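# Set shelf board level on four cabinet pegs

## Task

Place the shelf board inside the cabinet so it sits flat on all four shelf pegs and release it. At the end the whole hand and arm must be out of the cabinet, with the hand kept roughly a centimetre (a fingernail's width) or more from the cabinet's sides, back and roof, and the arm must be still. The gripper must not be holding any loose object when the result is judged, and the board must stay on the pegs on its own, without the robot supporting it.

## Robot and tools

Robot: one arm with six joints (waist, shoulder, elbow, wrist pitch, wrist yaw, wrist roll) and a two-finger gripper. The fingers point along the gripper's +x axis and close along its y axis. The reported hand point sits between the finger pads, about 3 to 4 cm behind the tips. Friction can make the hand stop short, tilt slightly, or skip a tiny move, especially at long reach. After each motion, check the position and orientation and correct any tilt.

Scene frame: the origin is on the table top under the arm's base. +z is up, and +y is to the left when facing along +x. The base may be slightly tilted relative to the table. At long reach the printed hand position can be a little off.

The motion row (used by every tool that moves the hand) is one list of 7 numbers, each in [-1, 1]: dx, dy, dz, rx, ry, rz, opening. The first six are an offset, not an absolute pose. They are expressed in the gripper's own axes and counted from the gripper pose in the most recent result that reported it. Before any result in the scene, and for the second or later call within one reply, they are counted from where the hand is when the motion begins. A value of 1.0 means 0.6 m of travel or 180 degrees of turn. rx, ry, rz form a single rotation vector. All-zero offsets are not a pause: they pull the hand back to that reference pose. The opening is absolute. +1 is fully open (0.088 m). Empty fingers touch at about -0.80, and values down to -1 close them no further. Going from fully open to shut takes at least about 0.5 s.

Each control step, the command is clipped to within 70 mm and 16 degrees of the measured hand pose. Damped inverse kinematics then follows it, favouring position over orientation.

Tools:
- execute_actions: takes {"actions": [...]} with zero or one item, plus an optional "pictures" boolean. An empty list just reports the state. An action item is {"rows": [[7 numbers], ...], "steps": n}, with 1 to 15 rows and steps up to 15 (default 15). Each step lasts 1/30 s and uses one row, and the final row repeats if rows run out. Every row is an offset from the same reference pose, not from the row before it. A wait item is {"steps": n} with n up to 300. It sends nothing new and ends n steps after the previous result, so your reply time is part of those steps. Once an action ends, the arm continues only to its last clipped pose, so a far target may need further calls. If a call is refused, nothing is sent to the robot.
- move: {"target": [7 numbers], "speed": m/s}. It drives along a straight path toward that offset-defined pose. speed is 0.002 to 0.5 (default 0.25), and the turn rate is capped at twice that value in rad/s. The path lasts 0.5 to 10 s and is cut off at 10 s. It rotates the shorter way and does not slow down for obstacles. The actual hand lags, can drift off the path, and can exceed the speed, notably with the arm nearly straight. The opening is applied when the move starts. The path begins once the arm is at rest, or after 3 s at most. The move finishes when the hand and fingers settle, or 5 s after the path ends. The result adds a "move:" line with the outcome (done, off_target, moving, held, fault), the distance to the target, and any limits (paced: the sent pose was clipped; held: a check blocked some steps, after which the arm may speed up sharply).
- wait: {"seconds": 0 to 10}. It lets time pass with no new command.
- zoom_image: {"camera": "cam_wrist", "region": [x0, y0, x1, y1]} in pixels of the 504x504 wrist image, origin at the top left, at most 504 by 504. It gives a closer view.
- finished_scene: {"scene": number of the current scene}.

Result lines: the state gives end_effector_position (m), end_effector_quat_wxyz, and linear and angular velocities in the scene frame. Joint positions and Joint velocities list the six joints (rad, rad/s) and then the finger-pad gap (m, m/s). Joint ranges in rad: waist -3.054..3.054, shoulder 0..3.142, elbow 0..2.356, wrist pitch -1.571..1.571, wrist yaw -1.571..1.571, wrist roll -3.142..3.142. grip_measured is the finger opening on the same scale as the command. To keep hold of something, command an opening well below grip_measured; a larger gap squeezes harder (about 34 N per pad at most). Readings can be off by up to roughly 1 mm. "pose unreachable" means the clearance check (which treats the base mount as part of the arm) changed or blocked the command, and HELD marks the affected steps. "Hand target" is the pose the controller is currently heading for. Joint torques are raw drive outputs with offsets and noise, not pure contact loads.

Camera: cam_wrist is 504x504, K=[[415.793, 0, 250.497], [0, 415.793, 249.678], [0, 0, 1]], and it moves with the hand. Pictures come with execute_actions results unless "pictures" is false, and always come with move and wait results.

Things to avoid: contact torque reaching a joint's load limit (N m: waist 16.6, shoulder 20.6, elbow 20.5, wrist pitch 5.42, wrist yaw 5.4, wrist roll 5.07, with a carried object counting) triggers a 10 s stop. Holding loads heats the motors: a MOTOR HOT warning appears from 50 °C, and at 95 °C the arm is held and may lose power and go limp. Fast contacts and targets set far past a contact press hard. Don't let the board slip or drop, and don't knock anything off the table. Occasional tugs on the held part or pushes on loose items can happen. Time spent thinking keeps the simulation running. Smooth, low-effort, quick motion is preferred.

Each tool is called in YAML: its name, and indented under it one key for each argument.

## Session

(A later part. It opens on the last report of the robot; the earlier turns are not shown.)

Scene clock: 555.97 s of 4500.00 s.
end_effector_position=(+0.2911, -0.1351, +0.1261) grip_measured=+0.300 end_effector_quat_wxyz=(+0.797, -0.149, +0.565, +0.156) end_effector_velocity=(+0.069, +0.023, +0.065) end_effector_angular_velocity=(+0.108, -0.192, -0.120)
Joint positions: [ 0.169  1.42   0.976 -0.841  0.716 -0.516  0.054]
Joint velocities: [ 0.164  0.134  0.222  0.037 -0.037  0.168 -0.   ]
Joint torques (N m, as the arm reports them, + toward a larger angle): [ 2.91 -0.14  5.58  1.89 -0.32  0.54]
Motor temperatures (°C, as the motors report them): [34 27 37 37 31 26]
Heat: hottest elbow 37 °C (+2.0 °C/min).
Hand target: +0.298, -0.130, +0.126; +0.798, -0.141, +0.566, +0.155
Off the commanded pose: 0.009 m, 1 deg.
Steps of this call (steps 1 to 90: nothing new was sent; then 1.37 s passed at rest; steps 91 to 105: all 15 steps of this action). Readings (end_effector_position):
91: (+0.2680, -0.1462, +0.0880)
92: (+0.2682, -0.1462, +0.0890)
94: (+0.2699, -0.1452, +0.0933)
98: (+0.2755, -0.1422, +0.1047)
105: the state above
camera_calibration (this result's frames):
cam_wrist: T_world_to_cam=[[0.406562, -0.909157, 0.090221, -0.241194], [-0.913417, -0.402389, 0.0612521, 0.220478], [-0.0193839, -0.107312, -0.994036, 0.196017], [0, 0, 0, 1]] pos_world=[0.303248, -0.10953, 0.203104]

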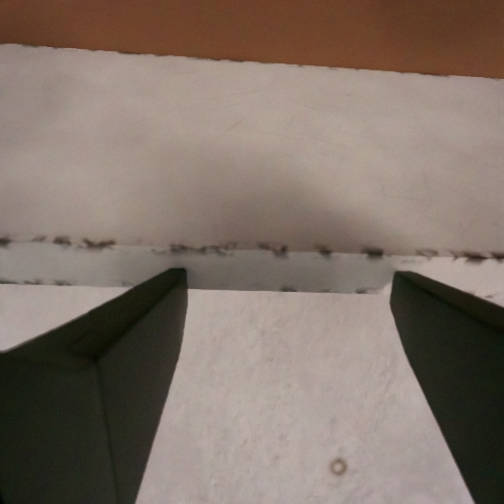

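execute_actions:
  actions:
    - {"rows":[[0.005,0,0.02,0,0,0,0.3],[0.004,0,0.024,0,0,0,0.3],[0.003,0,0.028,0,0,0,0.3],[0.002,0,0.032,0,0,0,0.3],[0.001,0,0.036,0,0,0,0.3],[0,0,0.04,0,0,0,0.3],[-0.001,0,0.044,0,0,0,0.3],[-0.002,0,0.048,0,0,0,0.3],[-0.003,0,0.052,0,0,0,0.3],[-0.004,0,0.056,0,0,0,0.3],[-0.005,0,0.06,0,0,0,0.3],[-0.005,0,0.064,0,0,0,0.3],[-0.005,0,0.068,0,0,0,0.3]],"steps":15}

Scene clock: 561.30 s of 4500.00 s.
end_effector_position=(+0.3230, -0.1220, +0.1465) grip_measured=+0.299 end_effector_quat_wxyz=(+0.804, -0.148, +0.555, +0.154) end_effector_velocity=(+0.039, +0.019, +0.014) end_effector_angular_velocity=(+0.007, -0.002, -0.006)
Joint positions: [ 0.232  1.547  1.112 -0.873  0.729 -0.452  0.054]
Joint velocities: [ 0.046  0.173  0.159 -0.022  0.007  0.066 -0.   ]
Joint torques (N m, as the arm reports them, + toward a larger angle): [ 3.53 -1.83  4.61  0.57 -0.07  0.31]
Motor temperatures (°C, as the motors report them): [34 26 36 37 31 26]
Heat: hottest wrist pitch 37 °C (+2.0 °C/min).
Hand target: +0.325, -0.119, +0.142; +0.797, -0.149, +0.564, +0.156
Off the commanded pose: 0.006 m, 1 deg.
Steps of this call (steps 1 to 90: nothing new was sent; then 1.83 s passed at rest; steps 91 to 105: all 15 steps of this action). Readings (end_effector_position):
91: (+0.2950, -0.1336, +0.1297)
92: (+0.2956, -0.1333, +0.1301)
94: (+0.2986, -0.1320, +0.1325)
98: (+0.3085, -0.1281, +0.1395)
105: the state above
camera_calibration (this result's frames):
cam_wrist: T_world_to_cam=[[0.400634, -0.911249, 0.0954832, -0.243261], [-0.916234, -0.39877, 0.0387038, 0.258269], [0.00280704, -0.102991, -0.994678, 0.211693], [0, 0, 0, 1]] pos_world=[0.333499, -0.0968785, 0.223798]

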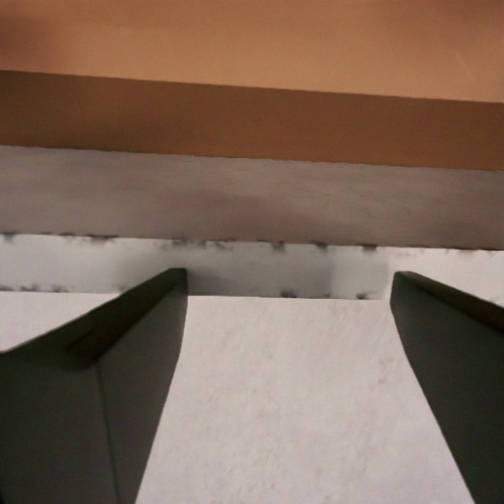

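move:
  target: [0.008,0,0.05,0,0,0,0.3]
  speed: 0.015

Scene clock: 565.87 s of 4500.00 s.
end_effector_position=(+0.3487, -0.1118, +0.1535) grip_measured=+0.299 end_effector_quat_wxyz=(+0.805, -0.148, +0.553, +0.153) end_effector_velocity=(+0.002, +0.001, +0.000) end_effector_angular_velocity=(+0.011, -0.003, -0.011)
Joint positions: [ 0.252  1.653  1.212 -0.877  0.734 -0.431  0.054]
Joint velocities: [-0.002  0.002  0.002  0.007 -0.007  0.007 -0.   ]
Joint torques (N m, as the arm reports them, + toward a larger angle): [ 4.94 -2.76  5.47  0.75 -0.07  0.32]
Motor temperatures (°C, as the motors report them): [34 26 36 36 30 26]
Heat: hottest elbow 36 °C (+1.0 °C/min).
Hand target: +0.350, -0.110, +0.152; +0.804, -0.148, +0.556, +0.154
Off the commanded pose: 0.003 m, 0 deg.
move: done
camera_calibration (this result's frames):
cam_wrist: T_world_to_cam=[[0.39939, -0.91158, 0.0975154, -0.244868], [-0.916743, -0.398079, 0.0333984, 0.286737], [0.00837352, -0.102736, -0.994673, 0.217734], [0, 0, 0, 1]] pos_world=[0.358838, -0.0867039, 0.230876]

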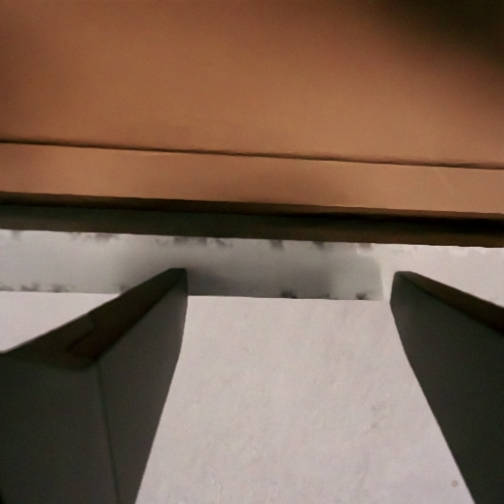

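move:
  target: [0.003,0,0.01,0,0,0,0.3]
  speed: 0.01

move:
  target: [-0.03,0,0.0,0,0,0,0.3]
  speed: 0.01

Scene clock: 569.53 s of 4500.00 s.
end_effector_position=(+0.3525, -0.1106, +0.1541) grip_measured=+0.300 end_effector_quat_wxyz=(+0.806, -0.148, +0.553, +0.153) end_effector_velocity=(-0.003, -0.000, -0.001) end_effector_angular_velocity=(-0.015, +0.013, +0.021)
Joint positions: [ 0.253  1.668  1.226 -0.876  0.734 -0.43   0.054]
Joint velocities: [ 0.002  0.002  0.002 -0.022  0.007 -0.007 -0.   ]
Joint torques (N m, as the arm reports them, + toward a larger angle): [ 4.75 -2.97  6.16  0.79 -0.06  0.1 ]
Motor temperatures (°C, as the motors report them): [34 26 36 36 30 26]
Heat: hottest elbow 36 °C (+1.0 °C/min).
Hand target: +0.354, -0.109, +0.154; +0.805, -0.148, +0.553, +0.153
Off the commanded pose: 0.002 m, 0 deg.
move: done
camera_calibration (this result's frames):
cam_wrist: T_world_to_cam=[[0.399196, -0.911641, 0.0977434, -0.245292], [-0.916815, -0.398022, 0.0320785, 0.290953], [0.00965998, -0.102418, -0.994695, 0.21808], [0, 0, 0, 1]] pos_world=[0.362562, -0.0854768, 0.231566]

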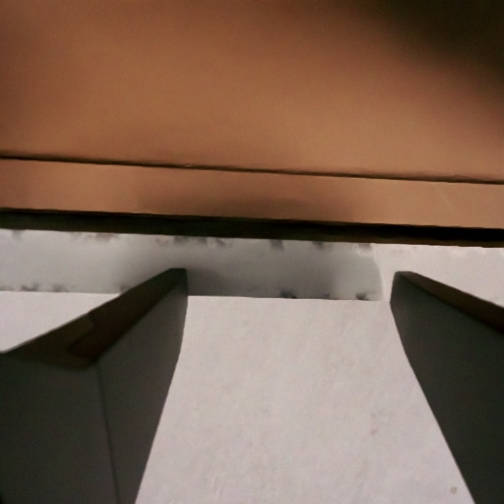

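Scene clock: 571.57 s of 4500.00 s.
end_effector_position=(+0.3452, -0.1097, +0.1661) grip_measured=+0.300 end_effector_quat_wxyz=(+0.801, -0.152, +0.557, +0.158) end_effector_velocity=(-0.005, -0.002, -0.002) end_effector_angular_velocity=(-0.000, +0.017, +0.016)
Joint positions: [ 0.288  1.664  1.259 -0.962  0.741 -0.384  0.054]
Joint velocities: [-0.007 -0.007 -0.002 -0.022 -0.007 -0.007 -0.   ]
Joint torques (N m, as the arm reports them, + toward a larger angle): [ 4.99 -4.87  6.34  0.65  0.03  0.28]
Motor temperatures (°C, as the motors report them): [35 26 36 36 30 26]
Heat: hottest elbow 36 °C (+1.0 °C/min).
Hand target: +0.346, -0.112, +0.171; +0.806, -0.148, +0.553, +0.153
Off the commanded pose: 0.006 m, 1 deg.
move: done
camera_calibration (this result's frames):
cam_wrist: T_world_to_cam=[[0.412179, -0.906031, 0.0959987, -0.246338], [-0.9111, -0.409645, 0.0456883, 0.278649], [-0.00206965, -0.106296, -0.994332, 0.233723], [0, 0, 0, 1]] pos_world=[0.355896, -0.0841993, 0.243315]

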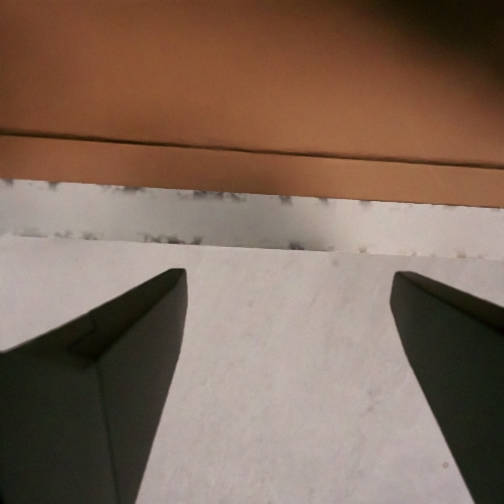

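move:
  target: [-0.1,0,-0.15,0,-0.2,0,0.3]
  speed: 0.1

Scene clock: 577.83 s of 4500.00 s.
end_effector_position=(+0.2510, -0.1533, +0.1959) grip_measured=+0.300 end_effector_quat_wxyz=(+0.935, -0.096, +0.280, +0.195) end_effector_velocity=(-0.002, +0.000, -0.003) end_effector_angular_velocity=(-0.024, -0.001, +0.021)
Joint positions: [ 0.088  0.792  0.732 -0.624  0.243 -0.876  0.054]
Joint velocities: [-0.012 -0.007 -0.007 -0.007 -0.007 -0.037 -0.   ]
Joint torques (N m, as the arm reports them, + toward a larger angle): [ 1.06 -1.67  4.27  1.17 -0.51 -0.17]
Motor temperatures (°C, as the motors report them): [34 27 36 35 30 26]
Heat: hottest elbow 36 °C (+1.0 °C/min).
Hand target: +0.250, -0.152, +0.194; +0.934, -0.098, +0.281, +0.196
Off the commanded pose: 0.004 m, 0 deg.
move: done
camera_calibration (this result's frames):
cam_wrist: T_world_to_cam=[[0.394095, -0.914879, 0.0876665, -0.245035], [-0.74434, -0.373668, -0.55347, 0.25467], [0.539117, 0.152866, -0.828242, 0.129801], [0, 0, 0, 1]] pos_world=[0.21615, -0.148857, 0.26994]

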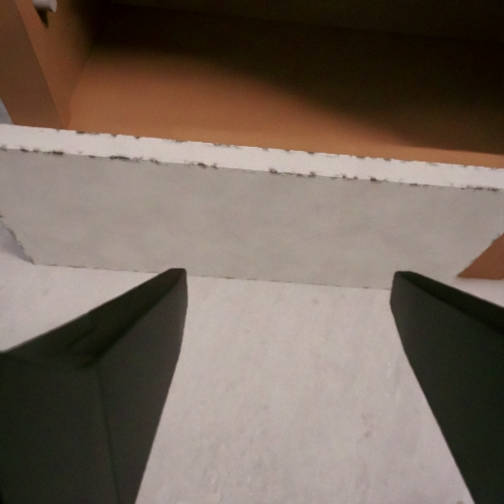

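move:
  target: [0.184,-0.004,0.133,0.4786,0.2555,-0.233,1]
  speed: 0.08

Scene clock: 616.77 s of 4500.00 s.
end_effector_position=(+0.3124, -0.1336, +0.2063) grip_measured=+1.000 end_effector_quat_wxyz=(+0.729, +0.286, +0.563, -0.265) end_effector_velocity=(-0.003, +0.002, -0.001) end_effector_angular_velocity=(+0.012, +0.016, +0.029)
Joint positions: [ 0.402  1.709  1.444 -1.419  0.872  1.16   0.088]
Joint velocities: [-0.002 -0.002 -0.002 -0.007 -0.022 -0.022  0.   ]
Joint torques (N m, as the arm reports them, + toward a larger angle): [ 4.57 -1.    5.34  1.11  0.13 -0.14]
Motor temperatures (°C, as the motors report them): [33 26 36 35 29 26]
Heat: hottest elbow 36 °C (-1.0 °C/min).
Hand target: +0.316, -0.130, +0.205; +0.730, +0.282, +0.564, -0.264
Off the commanded pose: 0.073 m, 25 deg.
TORQUE FAULT: the external load on joint 4 (wrist pitch) reached its load limit, and the arm stopped for 10 seconds. The arm's remaining commands of this call were not run. The arm holds where it stopped, with its grip as last carried out, and accepts commands again: back off and push less far. The arm stops again, at the same cost, whenever a joint's load reaches its limit.
After step 90, 16.87 s passed at rest.
move: fault
camera_calibration (this result's frames):
cam_wrist: T_world_to_cam=[[-0.71523, -0.693286, -0.0883214, 0.160361], [-0.696062, 0.695271, 0.179151, 0.290077], [-0.0627957, 0.189612, -0.979849, 0.326581], [0, 0, 0, 1]] pos_world=[0.337115, -0.152429, 0.282196]

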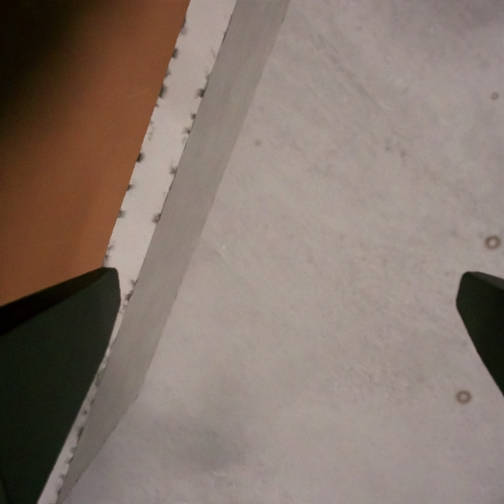

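move:
  target: [-0.012,-0.061,-0.023,0.1293,0.0249,0.1139,1]
  speed: 0.05

Scene clock: 651.10 s of 4500.00 s.
end_effector_position=(+0.2774, -0.1487, +0.2087) grip_measured=+1.000 end_effector_quat_wxyz=(+0.674, +0.528, +0.465, -0.225) end_effector_velocity=(-0.000, +0.001, -0.001) end_effector_angular_velocity=(+0.004, -0.002, +0.006)
Joint positions: [ 0.328  1.269  1.134 -1.059  0.647  1.164  0.088]
Joint velocities: [-0.002 -0.002 -0.007  0.007 -0.007 -0.007  0.   ]
Joint torques (N m, as the arm reports them, + toward a larger angle): [ 2.58 -2.13  3.93  1.05 -0.19  0.2 ]
Motor temperatures (°C, as the motors report them): [35 26 36 34 29 26]
Heat: hottest elbow 36 °C (+1.0 °C/min).
Hand target: +0.276, -0.148, +0.207; +0.671, +0.531, +0.465, -0.227
Off the commanded pose: 0.003 m, 1 deg.
After step 90, 25.63 s passed at rest.
move: done
camera_calibration (this result's frames):
cam_wrist: T_world_to_cam=[[-0.808163, -0.346002, -0.476609, 0.283518], [-0.526756, 0.786607, 0.322144, 0.212553], [0.263441, 0.511401, -0.817965, 0.253172], [0, 0, 0, 1]] pos_world=[0.274396, -0.19857, 0.27374]

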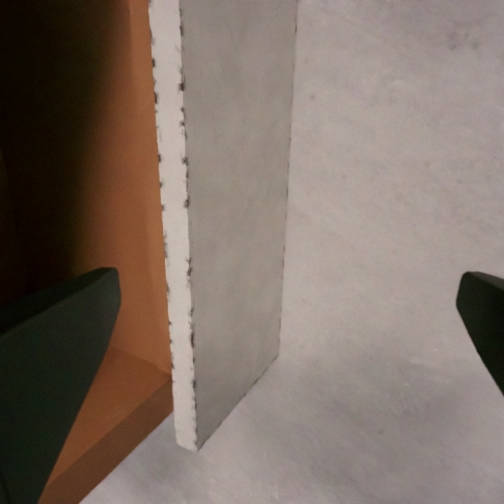

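move:
  target: [0.1425,0.0412,-0.0153,0,0,0,1]
  speed: 0.05

Scene clock: 657.90 s of 4500.00 s.
end_effector_position=(+0.3341, -0.1191, +0.1511) grip_measured=+1.000 end_effector_quat_wxyz=(+0.674, +0.533, +0.458, -0.226) end_effector_velocity=(-0.003, +0.002, -0.002) end_effector_angular_velocity=(+0.001, +0.007, +0.016)
Joint positions: [ 0.19   1.446  1.01  -0.653  0.591  1.011  0.088]
Joint velocities: [-0.002 -0.002 -0.007 -0.007 -0.007 -0.007  0.   ]
Joint torques (N m, as the arm reports them, + toward a larger angle): [ 3.5  -2.57  4.2   1.02 -0.19 -0.2 ]
Motor temperatures (°C, as the motors report them): [34 26 35 34 29 26]
Heat: hottest elbow 35 °C (+0.0 °C/min).
Hand target: +0.333, -0.117, +0.147; +0.674, +0.528, +0.464, -0.225
Off the commanded pose: 0.005 m, 1 deg.
After step 90, 1.67 s passed at rest.
move: done
camera_calibration (this result's frames):
cam_wrist: T_world_to_cam=[[-0.807223, -0.3344, -0.486382, 0.314735], [-0.520368, 0.792108, 0.319034, 0.236661], [0.278582, 0.510629, -0.813419, 0.17011], [0, 0, 0, 1]] pos_world=[0.329823, -0.169077, 0.21595]

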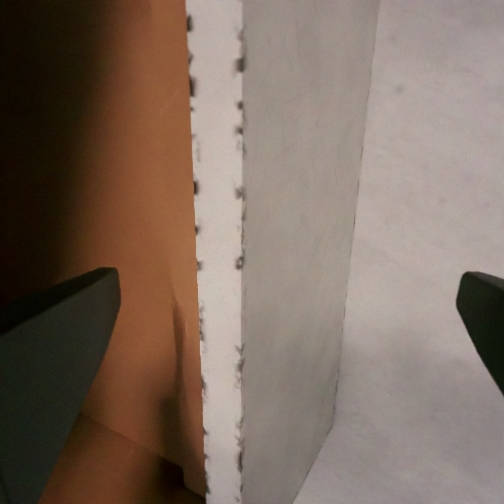

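move:
  target: [0.105,0,0,0,0,0,1]
  speed: 0.02

Scene clock: 666.90 s of 4500.00 s.
end_effector_position=(+0.3666, -0.1124, +0.1080) grip_measured=+1.000 end_effector_quat_wxyz=(+0.677, +0.542, +0.445, -0.222) end_effector_velocity=(-0.000, +0.002, -0.001) end_effector_angular_velocity=(+0.015, -0.005, +0.009)
Joint positions: [ 0.08   1.565  0.954 -0.382  0.529  0.891  0.088]
Joint velocities: [-0.007 -0.002 -0.007  0.007 -0.022 -0.007  0.   ]
Joint torques (N m, as the arm reports them, + toward a larger angle): [ 3.58 -1.94  3.57  1.09 -0.08 -0.21]
Motor temperatures (°C, as the motors report them): [34 26 35 33 28 26]
Heat: hottest elbow 35 °C (-1.0 °C/min).
Hand target: +0.364, -0.108, +0.097; +0.675, +0.533, +0.458, -0.225
Off the commanded pose: 0.012 m, 2 deg.
After step 90, 2.63 s passed at rest.
move: off_target
camera_calibration (this result's frames):
cam_wrist: T_world_to_cam=[[-0.797975, -0.318174, -0.511861, 0.323337], [-0.516657, 0.798433, 0.309144, 0.262457], [0.310325, 0.511146, -0.801516, 0.109736], [0, 0, 0, 1]] pos_world=[0.359561, -0.162768, 0.172322]

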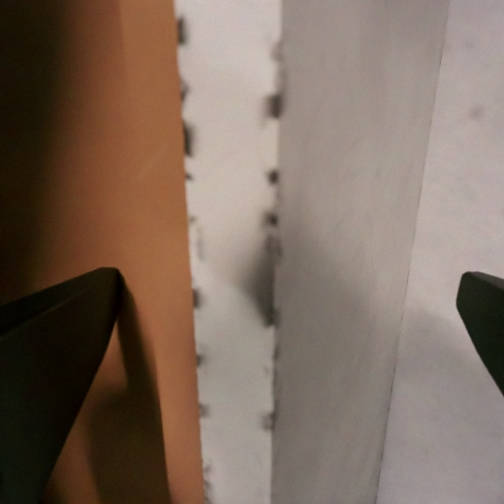

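move:
  target: [-0.035,-0.047,0,0,0,0,0.2]
  speed: 0.012

Scene clock: 678.27 s of 4500.00 s.
end_effector_position=(+0.3635, -0.1160, +0.1196) grip_measured=+0.222 end_effector_quat_wxyz=(+0.678, +0.567, +0.425, -0.196) end_effector_velocity=(+0.000, -0.001, +0.001) end_effector_angular_velocity=(-0.018, -0.009, +0.011)
Joint positions: [ 0.074  1.496  0.918 -0.351  0.467  0.875  0.05 ]
Joint velocities: [ 0.002 -0.002 -0.002  0.007  0.007 -0.022 -0.   ]
Joint torques (N m, as the arm reports them, + toward a larger angle): [  3.34 -11.7   -0.83  -3.64   1.31  -0.07]
Motor temperatures (°C, as the motors report them): [34 27 34 34 29 26]
Heat: hottest waist 34 °C (-2.0 °C/min).
Hand target: +0.337, -0.124, +0.110; +0.678, +0.542, +0.445, -0.221
Off the commanded pose: 0.032 m, 5 deg.
After step 90, 5.20 s passed at rest.
move: off_target
camera_calibration (this result's frames):
cam_wrist: T_world_to_cam=[[-0.764777, -0.285731, -0.577472, 0.325219], [-0.529876, 0.788822, 0.311436, 0.263521], [0.366536, 0.544167, -0.754674, 0.0996258], [0, 0, 0, 1]] pos_world=[0.351836, -0.169159, 0.18092]

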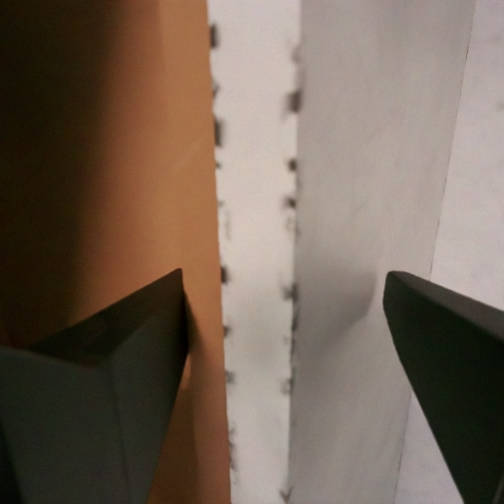

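move:
  target: [-0.05,0.012,0,0,0,0,0.4]
  speed: 0.02

Scene clock: 686.00 s of 4500.00 s.
end_effector_position=(+0.3512, -0.1176, +0.1439) grip_measured=+0.400 end_effector_quat_wxyz=(+0.678, +0.563, +0.431, -0.195) end_effector_velocity=(-0.004, +0.004, -0.002) end_effector_angular_velocity=(-0.002, +0.013, +0.030)
Joint positions: [ 0.136  1.443  0.958 -0.483  0.503  0.929  0.059]
Joint velocities: [ 0.002  0.002 -0.002 -0.022 -0.007 -0.007  0.   ]
Joint torques (N m, as the arm reports them, + toward a larger angle): [ 4.44 -4.37  6.19  0.73 -0.19  0.29]
Motor temperatures (°C, as the motors report them): [34 29 34 40 29 26]
Heat: hottest wrist pitch 40 °C (+4.1 °C/min).
Hand target: +0.352, -0.120, +0.148; +0.678, +0.567, +0.425, -0.196
Off the commanded pose: 0.005 m, 1 deg.
After step 90, 2.93 s passed at rest.
move: done
camera_calibration (this result's frames):
cam_wrist: T_world_to_cam=[[-0.766062, -0.296424, -0.570335, 0.327558], [-0.536589, 0.783424, 0.31356, 0.252156], [0.353867, 0.546242, -0.759209, 0.128729], [0, 0, 0, 1]] pos_world=[0.340681, -0.170766, 0.205485]

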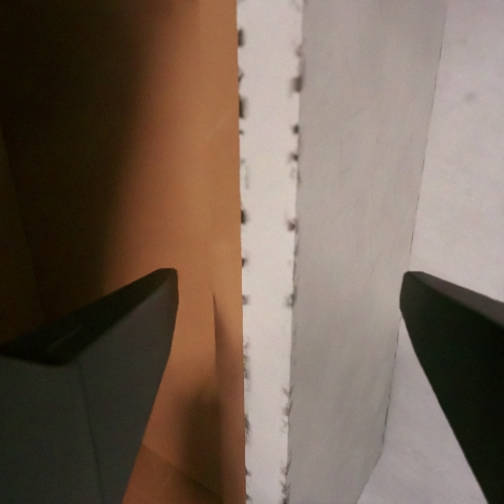

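move:
  target: [-0.023,-0.014,-0.0145,0,0,-0.036,0.4]
  speed: 0.02

Scene clock: 695.90 s of 4500.00 s.
end_effector_position=(+0.3325, -0.1153, +0.1489) grip_measured=+0.400 end_effector_quat_wxyz=(+0.666, +0.537, +0.463, -0.233) end_effector_velocity=(-0.005, -0.004, -0.005) end_effector_angular_velocity=(-0.034, +0.021, +0.020)
Joint positions: [ 0.195  1.456  1.01  -0.665  0.595  1.046  0.059]
Joint velocities: [-0.007 -0.002 -0.002 -0.022  0.022 -0.022 -0.   ]
Joint torques (N m, as the arm reports them, + toward a larger angle): [ 4.11 -2.52  5.99  0.71 -0.06  0.23]
Motor temperatures (°C, as the motors report them): [34 29 35 38 29 26]
Heat: hottest wrist pitch 38 °C (+2.0 °C/min).
Hand target: +0.334, -0.115, +0.150; +0.666, +0.537, +0.462, -0.234
Off the commanded pose: 0.002 m, 0 deg.
After step 90, 3.87 s passed at rest.
move: done
camera_calibration (this result's frames):
cam_wrist: T_world_to_cam=[[-0.820296, -0.320479, -0.473717, 0.31764], [-0.504761, 0.79513, 0.336132, 0.226218], [0.268943, 0.514842, -0.814007, 0.170599], [0, 0, 0, 1]] pos_world=[0.328863, -0.165907, 0.213301]

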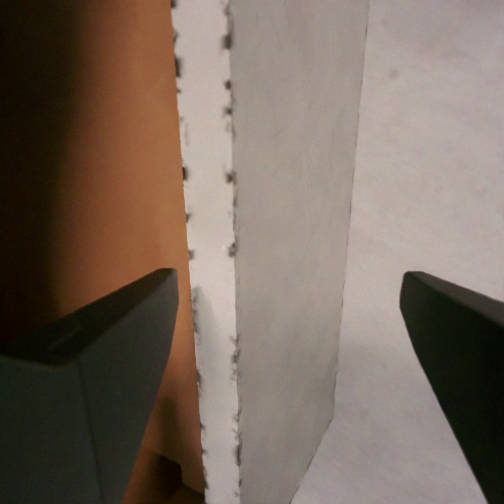

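move:
  target: [0,-0.016,0,0,0,0,0.4]
  speed: 0.02

move:
  target: [0.03,0,0,0,0,0,0.4]
  speed: 0.008

Scene clock: 699.73 s of 4500.00 s.
end_effector_position=(+0.3267, -0.1180, +0.1457) grip_measured=+0.400 end_effector_quat_wxyz=(+0.666, +0.538, +0.461, -0.233) end_effector_velocity=(-0.007, +0.001, -0.005) end_effector_angular_velocity=(-0.022, +0.021, +0.036)
Joint positions: [ 0.184  1.428  0.982 -0.656  0.59   1.036  0.059]
Joint velocities: [-0.002 -0.002 -0.012 -0.022  0.007 -0.022 -0.   ]
Joint torques (N m, as the arm reports them, + toward a larger angle): [ 3.52 -3.78  4.35  0.97 -0.19 -0.26]
Motor temperatures (°C, as the motors report them): [35 29 35 38 29 26]
Heat: hottest wrist pitch 38 °C (+2.0 °C/min).
Hand target: +0.325, -0.118, +0.144; +0.666, +0.537, +0.462, -0.233
Off the commanded pose: 0.003 m, 0 deg.
After step 90, 0.10 s passed at rest.
move: done
camera_calibration (this result's frames):
cam_wrist: T_world_to_cam=[[-0.820845, -0.316993, -0.475109, 0.311334], [-0.502299, 0.796605, 0.336328, 0.225772], [0.271861, 0.51472, -0.813114, 0.16983], [0, 0, 0, 1]] pos_world=[0.322792, -0.168575, 0.210076]

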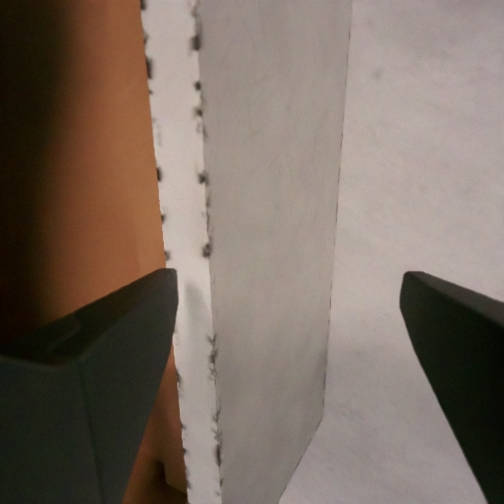

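Scene clock: 702.20 s of 4500.00 s.
end_effector_position=(+0.3364, -0.1173, +0.1346) grip_measured=+0.400 end_effector_quat_wxyz=(+0.666, +0.543, +0.455, -0.234) end_effector_velocity=(-0.001, +0.004, -0.001) end_effector_angular_velocity=(+0.014, +0.003, +0.023)
Joint positions: [ 0.151  1.455  0.963 -0.575  0.574  1.002  0.059]
Joint velocities: [-0.002  0.002 -0.002 -0.007 -0.022 -0.007 -0.   ]
Joint torques (N m, as the arm reports them, + toward a larger angle): [ 3.78 -2.75  4.17  0.9  -0.2  -0.3 ]
Motor temperatures (°C, as the motors report them): [34 28 35 38 29 26]
Heat: hottest wrist pitch 38 °C (+2.0 °C/min).
Hand target: +0.335, -0.115, +0.130; +0.666, +0.538, +0.461, -0.233
Off the commanded pose: 0.005 m, 1 deg.
move: done
camera_calibration (this result's frames):
cam_wrist: T_world_to_cam=[[-0.819556, -0.305157, -0.484981, 0.316478], [-0.495907, 0.801766, 0.333538, 0.232661], [0.28706, 0.513858, -0.808422, 0.152014], [0, 0, 0, 1]] pos_world=[0.331113, -0.168078, 0.198776]

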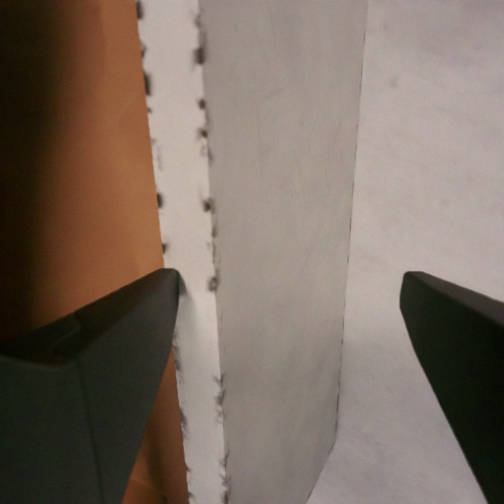

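execute_actions:
  actions:
    - {"rows":[[0.004,0,0,0,0,0,0.4],[0.008,-0.002,0,0,0,0,0.4],[0.009,-0.005,0,0,0,0,0.4],[0.009,-0.005,0,0,0,0,0.4],[0.007,-0.008,0,0,0,0,0.4],[0.005,-0.012,0,0,0,0,0.4],[0.003,-0.015,0,0,0,0,0.4],[0.001,-0.019,0,0,0,0,0.4],[-0.001,-0.022,0,0,0,0,0.4],[-0.003,-0.026,0,0,0,0,0.4],[-0.005,-0.029,0,0,0,0,0.4],[-0.007,-0.033,0,0,0,0,0.4],[-0.009,-0.036,0,0,0,0,0.4],[-0.011,-0.04,0,0,0,0,0.4]],"steps":15}

wait:
  seconds: 0.7

Scene clock: 707.33 s of 4500.00 s.
end_effector_position=(+0.3224, -0.1243, +0.1333) grip_measured=+0.401 end_effector_quat_wxyz=(+0.667, +0.549, +0.448, -0.231) end_effector_velocity=(-0.062, -0.019, -0.006) end_effector_angular_velocity=(-0.002, +0.032, +0.027)
Joint positions: [ 0.133  1.379  0.908 -0.567  0.561  0.981  0.059]
Joint velocities: [-0.042 -0.247 -0.144 -0.125 -0.022 -0.037 -0.   ]
Joint torques (N m, as the arm reports them, + toward a larger angle): [ 2.84 -3.17  3.91  0.67 -0.13 -0.24]
Motor temperatures (°C, as the motors report them): [34 28 35 37 29 26]
Heat: hottest wrist pitch 37 °C (+1.0 °C/min).
Hand target: +0.314, -0.125, +0.128; +0.666, +0.543, +0.455, -0.234
Off the commanded pose: 0.010 m, 1 deg.
Steps of this call (steps 1 to 90: nothing new was sent; then 1.63 s passed at rest; steps 91 to 105: all 15 steps of this action). Readings (end_effector_position):
91: (+0.3366, -0.1173, +0.1345)
92: (+0.3372, -0.1175, +0.1346)
94: (+0.3383, -0.1181, +0.1338)
98: (+0.3364, -0.1188, +0.1334)
105: the state above
camera_calibration (this result's frames):
cam_wrist: T_world_to_cam=[[-0.814948, -0.295101, -0.498773, 0.303839], [-0.493559, 0.804488, 0.330451, 0.231775], [0.303741, 0.515475, -0.801266, 0.152416], [0, 0, 0, 1]] pos_world=[0.315713, -0.175364, 0.197083]

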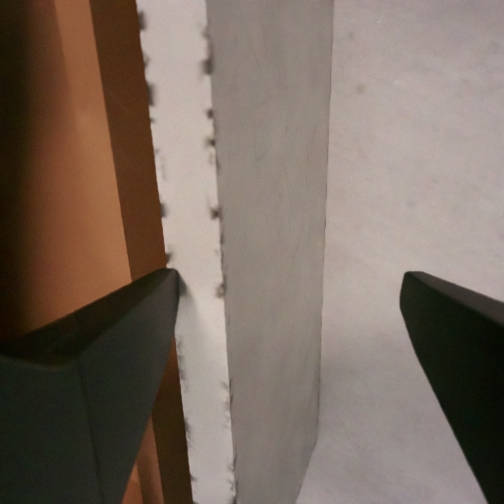

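Scene clock: 708.03 s of 4500.00 s.
end_effector_position=(+0.3184, -0.1260, +0.1331) grip_measured=+0.401 end_effector_quat_wxyz=(+0.667, +0.549, +0.447, -0.232) end_effector_velocity=(-0.002, +0.002, -0.002) end_effector_angular_velocity=(+0.008, +0.010, +0.004)
Joint positions: [ 0.13   1.361  0.898 -0.573  0.56   0.979  0.059]
Joint velocities: [-0.002  0.002 -0.002 -0.007 -0.007  0.007 -0.   ]
Joint torques (N m, as the arm reports them, + toward a larger angle): [ 2.78 -3.42  3.56  0.56 -0.15 -0.26]
Motor temperatures (°C, as the motors report them): [34 28 35 37 29 26]
Heat: hottest wrist pitch 37 °C (+1.0 °C/min).
Hand target: +0.314, -0.125, +0.128; +0.666, +0.543, +0.455, -0.234
Off the commanded pose: 0.007 m, 1 deg.
Steps of this call (steps 1 to 21: nothing new was sent). Readings (end_effector_position):
1: (+0.3207, -0.1250, +0.1332)
2: (+0.3198, -0.1254, +0.1332)
4: (+0.3190, -0.1257, +0.1331)
8: (+0.3185, -0.1258, +0.1331)
21: the state above
camera_calibration (this result's frames):
cam_wrist: T_world_to_cam=[[-0.815114, -0.294319, -0.498964, 0.300186], [-0.492843, 0.804997, 0.33028, 0.231085], [0.304457, 0.515127, -0.801218, 0.154077], [0, 0, 0, 1]] pos_world=[0.311665, -0.177041, 0.196908]

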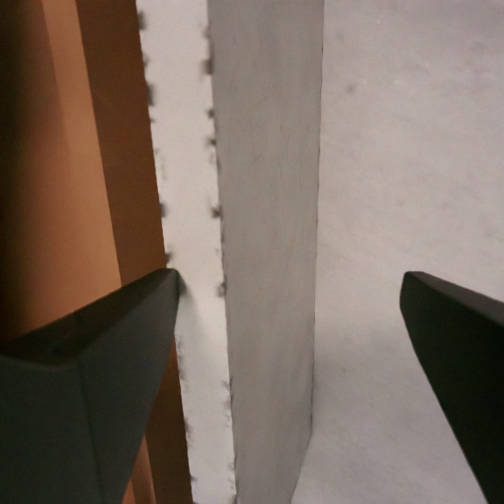

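execute_actions:
  actions:
    - {"rows":[[0.004,-0.009,0,0,0,0,0.34],[0.004,-0.007,0,0,0,0,0.28],[0.004,-0.005,0,0,0,0,0.22],[0.004,-0.003,0,0,0,0,0.16],[0.004,-0.001,0,0,0,0,0.1],[0.004,0.001,0,0,0,0,0.05],[0.004,0.003,0,0,0,0,0.0],[0.004,0.005,0,0,0,0,0.0],[0.004,0.007,0,0,0,0,0.0]],"steps":15}

Scene clock: 718.63 s of 4500.00 s.
end_effector_position=(+0.3231, -0.1245, +0.1371) grip_measured=+0.008 end_effector_quat_wxyz=(+0.669, +0.553, +0.443, -0.225) end_effector_velocity=(+0.001, +0.002, +0.001) end_effector_angular_velocity=(+0.016, +0.005, -0.008)
Joint positions: [ 0.138  1.368  0.907 -0.561  0.553  0.974  0.039]
Joint velocities: [ 0.002  0.007  0.007 -0.007 -0.007  0.022 -0.004]
Joint torques (N m, as the arm reports them, + toward a larger angle): [ 3.31 -1.85  5.42  0.59  0.1   0.27]
Motor temperatures (°C, as the motors report them): [34 28 35 36 29 26]
Heat: hottest wrist pitch 36 °C (+1.0 °C/min).
Hand target: +0.323, -0.124, +0.133; +0.667, +0.549, +0.447, -0.232
Off the commanded pose: 0.004 m, 1 deg.
Steps of this call (steps 1 to 90: nothing new was sent; then 7.10 s passed at rest; steps 91 to 105: all 15 steps of this action). Readings (end_effector_position):
91: (+0.3183, -0.1261, +0.1331)
92: (+0.3185, -0.1260, +0.1333)
94: (+0.3190, -0.1257, +0.1339)
98: (+0.3205, -0.1252, +0.1358)
105: the state above
camera_calibration (this result's frames):
cam_wrist: T_world_to_cam=[[-0.805264, -0.293124, -0.515391, 0.305691], [-0.500573, 0.801966, 0.326002, 0.233533], [0.317768, 0.520509, -0.792524, 0.150264], [0, 0, 0, 1]] pos_world=[0.315313, -0.175894, 0.200506]

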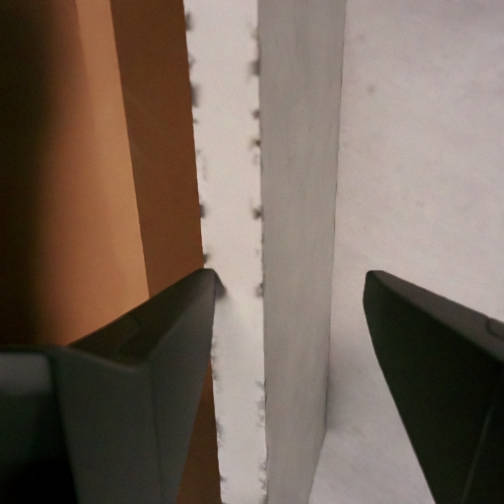

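move:
  target: [-0.012,0.004,0,0,0,0,0.0]
  speed: 0.01

Scene clock: 721.30 s of 4500.00 s.
end_effector_position=(+0.3195, -0.1231, +0.1394) grip_measured=+0.001 end_effector_quat_wxyz=(+0.670, +0.546, +0.450, -0.226) end_effector_velocity=(-0.007, +0.001, -0.003) end_effector_angular_velocity=(-0.008, +0.027, +0.018)
Joint positions: [ 0.152  1.367  0.916 -0.596  0.564  0.988  0.039]
Joint velocities: [ 0.002 -0.002 -0.002 -0.037  0.007  0.007 -0.   ]
Joint torques (N m, as the arm reports them, + toward a larger angle): [ 4.02 -4.15  6.08  0.8  -0.23  0.25]
Motor temperatures (°C, as the motors report them): [34 28 35 35 29 26]
Heat: hottest elbow 35 °C (+0.0 °C/min).
Hand target: +0.321, -0.125, +0.145; +0.669, +0.553, +0.443, -0.225
Off the commanded pose: 0.006 m, 1 deg.
move: done
camera_calibration (this result's frames):
cam_wrist: T_world_to_cam=[[-0.808729, -0.30567, -0.502518, 0.302159], [-0.505231, 0.798464, 0.327408, 0.230803], [0.301164, 0.518672, -0.800175, 0.158681], [0, 0, 0, 1]] pos_world=[0.313184, -0.174231, 0.203246]

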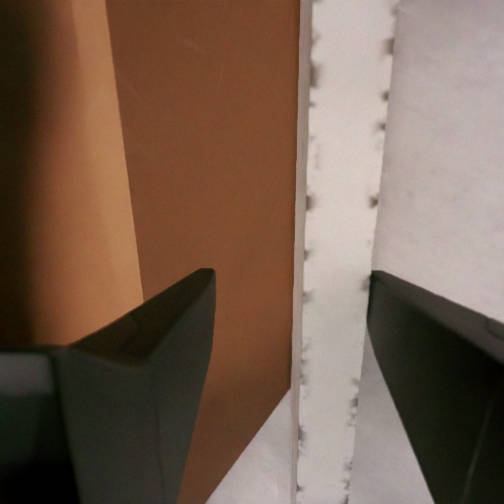

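move:
  target: [0,-0.01,0,0,0,0,-0.35]
  speed: 0.01

move:
  target: [0.06,-0.005,0,0,0,0,-0.35]
  speed: 0.012

Scene clock: 726.27 s of 4500.00 s.
end_effector_position=(+0.3161, -0.1247, +0.1374) grip_measured=-0.349 end_effector_quat_wxyz=(+0.669, +0.547, +0.449, -0.227) end_effector_velocity=(-0.003, +0.003, -0.001) end_effector_angular_velocity=(+0.021, +0.002, +0.007)
Joint positions: [ 0.145  1.352  0.902 -0.593  0.562  0.983  0.022]
Joint velocities: [-0.002 -0.007 -0.007 -0.007 -0.022  0.007 -0.   ]
Joint torques (N m, as the arm reports them, + toward a larger angle): [ 3.23 -3.87  4.43  1.15 -0.23 -0.21]
Motor temperatures (°C, as the motors report them): [34 28 35 35 29 26]
Heat: hottest elbow 35 °C (+0.0 °C/min).
Hand target: +0.315, -0.125, +0.136; +0.670, +0.546, +0.450, -0.226
Off the commanded pose: 0.002 m, 0 deg.
After step 90, 1.13 s passed at rest.
move: done
camera_calibration (this result's frames):
cam_wrist: T_world_to_cam=[[-0.809957, -0.303677, -0.501747, 0.29843], [-0.503016, 0.799594, 0.328061, 0.230317], [0.301569, 0.518102, -0.800391, 0.158695], [0, 0, 0, 1]] pos_world=[0.309711, -0.175754, 0.201196]

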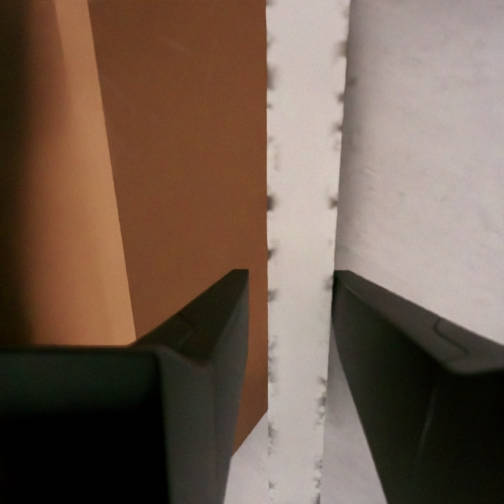

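Scene clock: 729.50 s of 4500.00 s.
end_effector_position=(+0.3325, -0.1219, +0.1093) grip_measured=-0.350 end_effector_quat_wxyz=(+0.669, +0.551, +0.443, -0.228) end_effector_velocity=(-0.002, -0.000, -0.002) end_effector_angular_velocity=(-0.005, +0.004, +0.022)
Joint positions: [ 0.067  1.42   0.855 -0.424  0.522  0.908  0.022]
Joint velocities: [-0.007 -0.002 -0.002 -0.007 -0.007 -0.022  0.   ]
Joint torques (N m, as the arm reports them, + toward a larger angle): [ 3.58 -2.79  4.1   1.09 -0.23 -0.23]
Motor temperatures (°C, as the motors report them): [34 27 35 35 29 26]
Heat: hottest elbow 35 °C (+0.0 °C/min).
Hand target: +0.331, -0.119, +0.105; +0.669, +0.547, +0.449, -0.227
Off the commanded pose: 0.005 m, 1 deg.
move: done
camera_calibration (this result's frames):
cam_wrist: T_world_to_cam=[[-0.809022, -0.292463, -0.509852, 0.30039], [-0.495822, 0.805417, 0.324752, 0.244275], [0.315666, 0.515527, -0.79661, 0.124436], [0, 0, 0, 1]] pos_world=[0.324858, -0.173041, 0.172953]

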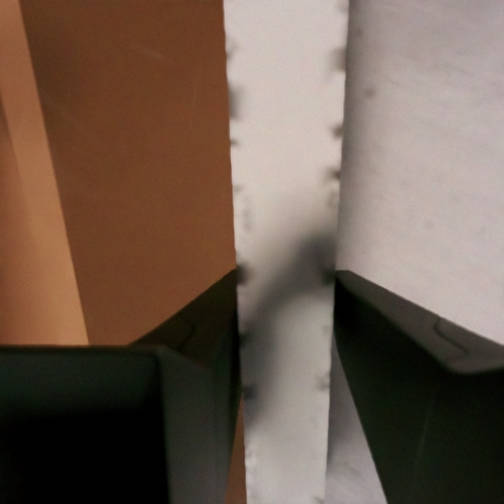

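move:
  target: [0.042,-0.004,0,0,0,0,-0.35]
  speed: 0.012

Scene clock: 733.90 s of 4500.00 s.
end_effector_position=(+0.3384, -0.1205, +0.1058) grip_measured=-0.309 end_effector_quat_wxyz=(+0.681, +0.549, +0.433, -0.218) end_effector_velocity=(-0.003, +0.002, -0.004) end_effector_angular_velocity=(-0.007, +0.011, +0.028)
Joint positions: [ 0.056  1.428  0.832 -0.354  0.508  0.861  0.024]
Joint velocities: [-0.007  0.002 -0.007 -0.007 -0.007 -0.022  0.   ]
Joint torques (N m, as the arm reports them, + toward a larger angle): [ 0.62  1.94  4.38  3.58 -0.61  0.02]
Motor temperatures (°C, as the motors report them): [34 27 35 36 29 26]
Heat: hottest wrist pitch 36 °C (+1.0 °C/min).
Hand target: +0.342, -0.118, +0.087; +0.669, +0.552, +0.443, -0.229
Off the commanded pose: 0.020 m, 2 deg.
move: off_target
camera_calibration (this result's frames):
cam_wrist: T_world_to_cam=[[-0.788345, -0.306424, -0.533494, 0.297585], [-0.51468, 0.803556, 0.299004, 0.256077], [0.337071, 0.510297, -0.791189, 0.110601], [0, 0, 0, 1]] pos_world=[0.329117, -0.171025, 0.169698]

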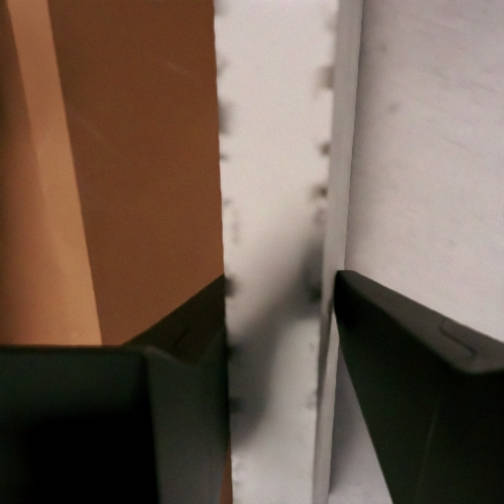

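move:
  target: [-0.007,-0.025,0,0,0,-0.015,-0.3]
  speed: 0.01

move:
  target: [0.03,0,0,0,0,0,-0.3]
  speed: 0.01

Scene clock: 741.83 s of 4500.00 s.
end_effector_position=(+0.3260, -0.1254, +0.1003) grip_measured=-0.299 end_effector_quat_wxyz=(+0.677, +0.536, +0.448, -0.233) end_effector_velocity=(-0.001, +0.003, -0.000) end_effector_angular_velocity=(+0.014, -0.002, +0.019)
Joint positions: [ 0.046  1.407  0.825 -0.407  0.535  0.866  0.024]
Joint velocities: [-0.002 -0.002 -0.002 -0.007 -0.022 -0.007 -0.   ]
Joint torques (N m, as the arm reports them, + toward a larger angle): [ 3.78 -4.66  4.32  0.86 -0.26  0.27]
Motor temperatures (°C, as the motors report them): [33 27 35 40 29 26]
Heat: hottest wrist pitch 40 °C (+1.0 °C/min).
Hand target: +0.325, -0.126, +0.101; +0.675, +0.539, +0.446, -0.234
Off the commanded pose: 0.002 m, 0 deg.
move: done
camera_calibration (this result's frames):
cam_wrist: T_world_to_cam=[[-0.810051, -0.321781, -0.490178, 0.284184], [-0.505314, 0.807164, 0.305196, 0.252021], [0.297448, 0.494918, -0.816444, 0.126515], [0, 0, 0, 1]] pos_world=[0.319922, -0.174592, 0.165678]

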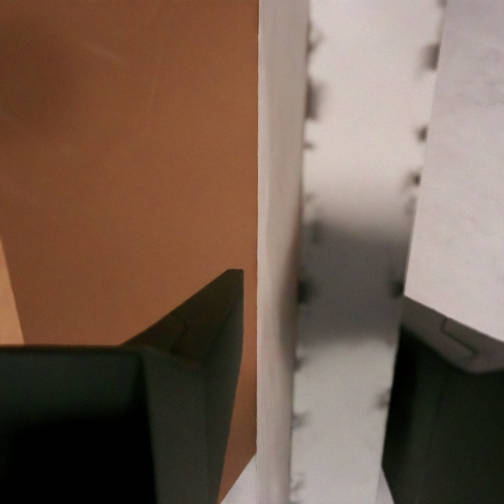

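Scene clock: 743.87 s of 4500.00 s.
end_effector_position=(+0.3351, -0.1259, +0.0879) grip_measured=-0.299 end_effector_quat_wxyz=(+0.677, +0.539, +0.443, -0.236) end_effector_velocity=(+0.001, -0.000, +0.000) end_effector_angular_velocity=(-0.005, -0.010, +0.015)
Joint positions: [ 0.012  1.45   0.816 -0.329  0.52   0.837  0.024]
Joint velocities: [-0.002 -0.002 -0.002  0.007 -0.007 -0.022 -0.   ]
Joint torques (N m, as the arm reports them, + toward a larger angle): [ 3.82 -2.83  4.04  1.14 -0.29 -0.23]
Motor temperatures (°C, as the motors report them): [33 27 35 40 29 26]
Heat: hottest wrist pitch 40 °C (-1.0 °C/min).
Hand target: +0.335, -0.123, +0.085; +0.677, +0.535, +0.448, -0.233
Off the commanded pose: 0.004 m, 1 deg.
move: done
camera_calibration (this result's frames):
cam_wrist: T_world_to_cam=[[-0.811688, -0.312163, -0.493677, 0.287432], [-0.496539, 0.813872, 0.301764, 0.259025], [0.307591, 0.490068, -0.815611, 0.109727], [0, 0, 0, 1]] pos_world=[0.32817, -0.174861, 0.153229]

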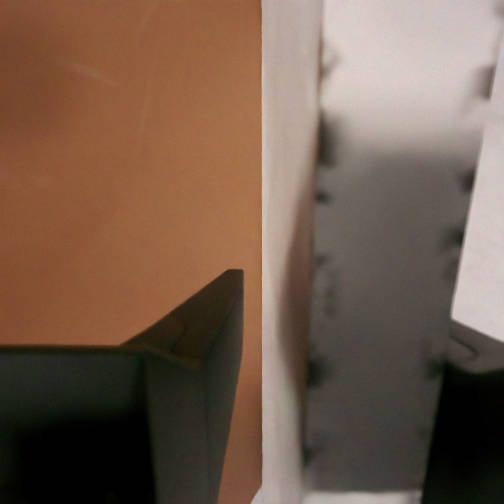

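move:
  target: [0,0,0,0,0,0,-0.95]
  speed: 0.01

Scene clock: 746.10 s of 4500.00 s.
end_effector_position=(+0.3341, -0.1263, +0.0872) grip_measured=-0.458 end_effector_quat_wxyz=(+0.680, +0.532, +0.446, -0.236) end_effector_velocity=(-0.001, +0.002, +0.000) end_effector_angular_velocity=(+0.002, -0.001, +0.016)
Joint positions: [ 0.012  1.45   0.816 -0.334  0.526  0.825  0.017]
Joint velocities: [ 0.002 -0.002 -0.002 -0.007 -0.007 -0.007 -0.   ]
Joint torques (N m, as the arm reports them, + toward a larger angle): [ 3.86 -3.98  4.64  1.13 -0.33  0.54]
Motor temperatures (°C, as the motors report them): [34 27 35 39 29 26]
Heat: hottest wrist pitch 39 °C (-1.0 °C/min).
Hand target: +0.335, -0.126, +0.088; +0.677, +0.539, +0.442, -0.236
Off the commanded pose: 0.001 m, 1 deg.
move: done
camera_calibration (this result's frames):
cam_wrist: T_world_to_cam=[[-0.809696, -0.327024, -0.487286, 0.283083], [-0.504985, 0.81128, 0.294644, 0.262185], [0.29897, 0.484644, -0.822032, 0.112465], [0, 0, 0, 1]] pos_world=[0.327987, -0.174635, 0.153141]

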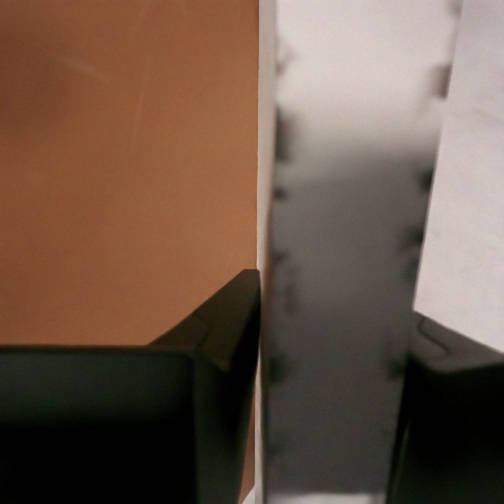

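move:
  target: [-0.13,0,0,0,0,0,-0.95]
  speed: 0.03

move:
  target: [-0.12,0.08,0,0,0,0.167,-0.95]
  speed: 0.04

Scene clock: 753.97 s of 4500.00 s.
end_effector_position=(+0.2928, -0.1349, +0.1451) grip_measured=-0.461 end_effector_quat_wxyz=(+0.679, +0.521, +0.459, -0.240) end_effector_velocity=(-0.004, +0.000, -0.002) end_effector_angular_velocity=(-0.007, +0.016, +0.008)
Joint positions: [ 0.176  1.281  0.902 -0.715  0.621  0.996  0.016]
Joint velocities: [ 0.002 -0.002 -0.002 -0.022  0.007  0.007  0.   ]
Joint torques (N m, as the arm reports them, + toward a larger angle): [ 4.12 -3.77  7.09  1.05 -0.21  0.34]
Motor temperatures (°C, as the motors report them): [34 27 35 39 29 26]
Heat: hottest wrist pitch 39 °C (+0.0 °C/min).
Hand target: +0.296, -0.138, +0.154; +0.680, +0.532, +0.446, -0.236
Off the commanded pose: 0.010 m, 2 deg.
move: off_target
camera_calibration (this result's frames):
cam_wrist: T_world_to_cam=[[-0.81763, -0.34562, -0.460465, 0.270951], [-0.510175, 0.805596, 0.301226, 0.231012], [0.266839, 0.481209, -0.835006, 0.187418], [0, 0, 0, 1]] pos_world=[0.289383, -0.182643, 0.211672]

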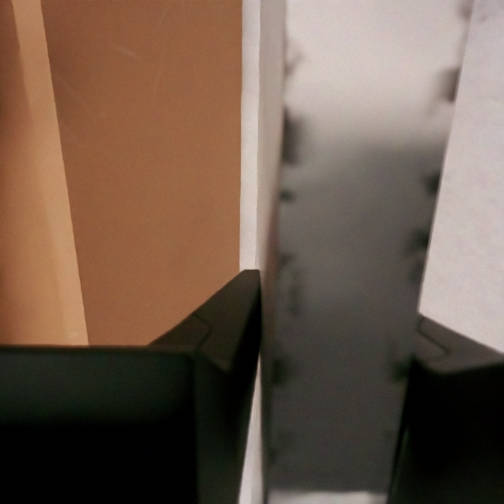

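Scene clock: 760.77 s of 4500.00 s.
end_effector_position=(+0.2981, -0.1299, +0.2244) grip_measured=-0.461 end_effector_quat_wxyz=(+0.717, +0.617, +0.316, -0.068) end_effector_velocity=(-0.002, +0.006, -0.001) end_effector_angular_velocity=(+0.013, -0.008, +0.035)
Joint positions: [ 0.264  1.011  0.805 -0.476  0.379  0.857  0.016]
Joint velocities: [-0.002 -0.002 -0.007 -0.007 -0.037 -0.007 -0.   ]
Joint torques (N m, as the arm reports them, + toward a larger angle): [ 3.4  -2.19  5.65  1.77 -0.7  -0.19]
Motor temperatures (°C, as the motors report them): [34 27 35 39 29 26]
Heat: hottest wrist pitch 39 °C (+1.0 °C/min).
Hand target: +0.298, -0.129, +0.232; +0.719, +0.621, +0.307, -0.056
Off the commanded pose: 0.007 m, 2 deg.
move: done
camera_calibration (this result's frames):
cam_wrist: T_world_to_cam=[[-0.512313, -0.236335, -0.82564, 0.318616], [-0.634375, 0.752175, 0.178326, 0.263471], [0.578881, 0.615125, -0.535274, 0.106922], [0, 0, 0, 1]] pos_world=[0.268475, -0.188646, 0.27331]

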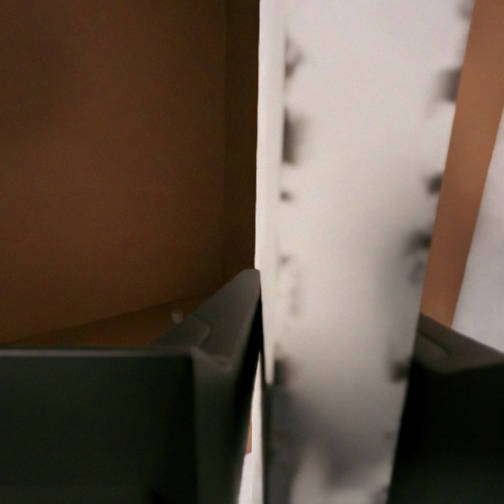

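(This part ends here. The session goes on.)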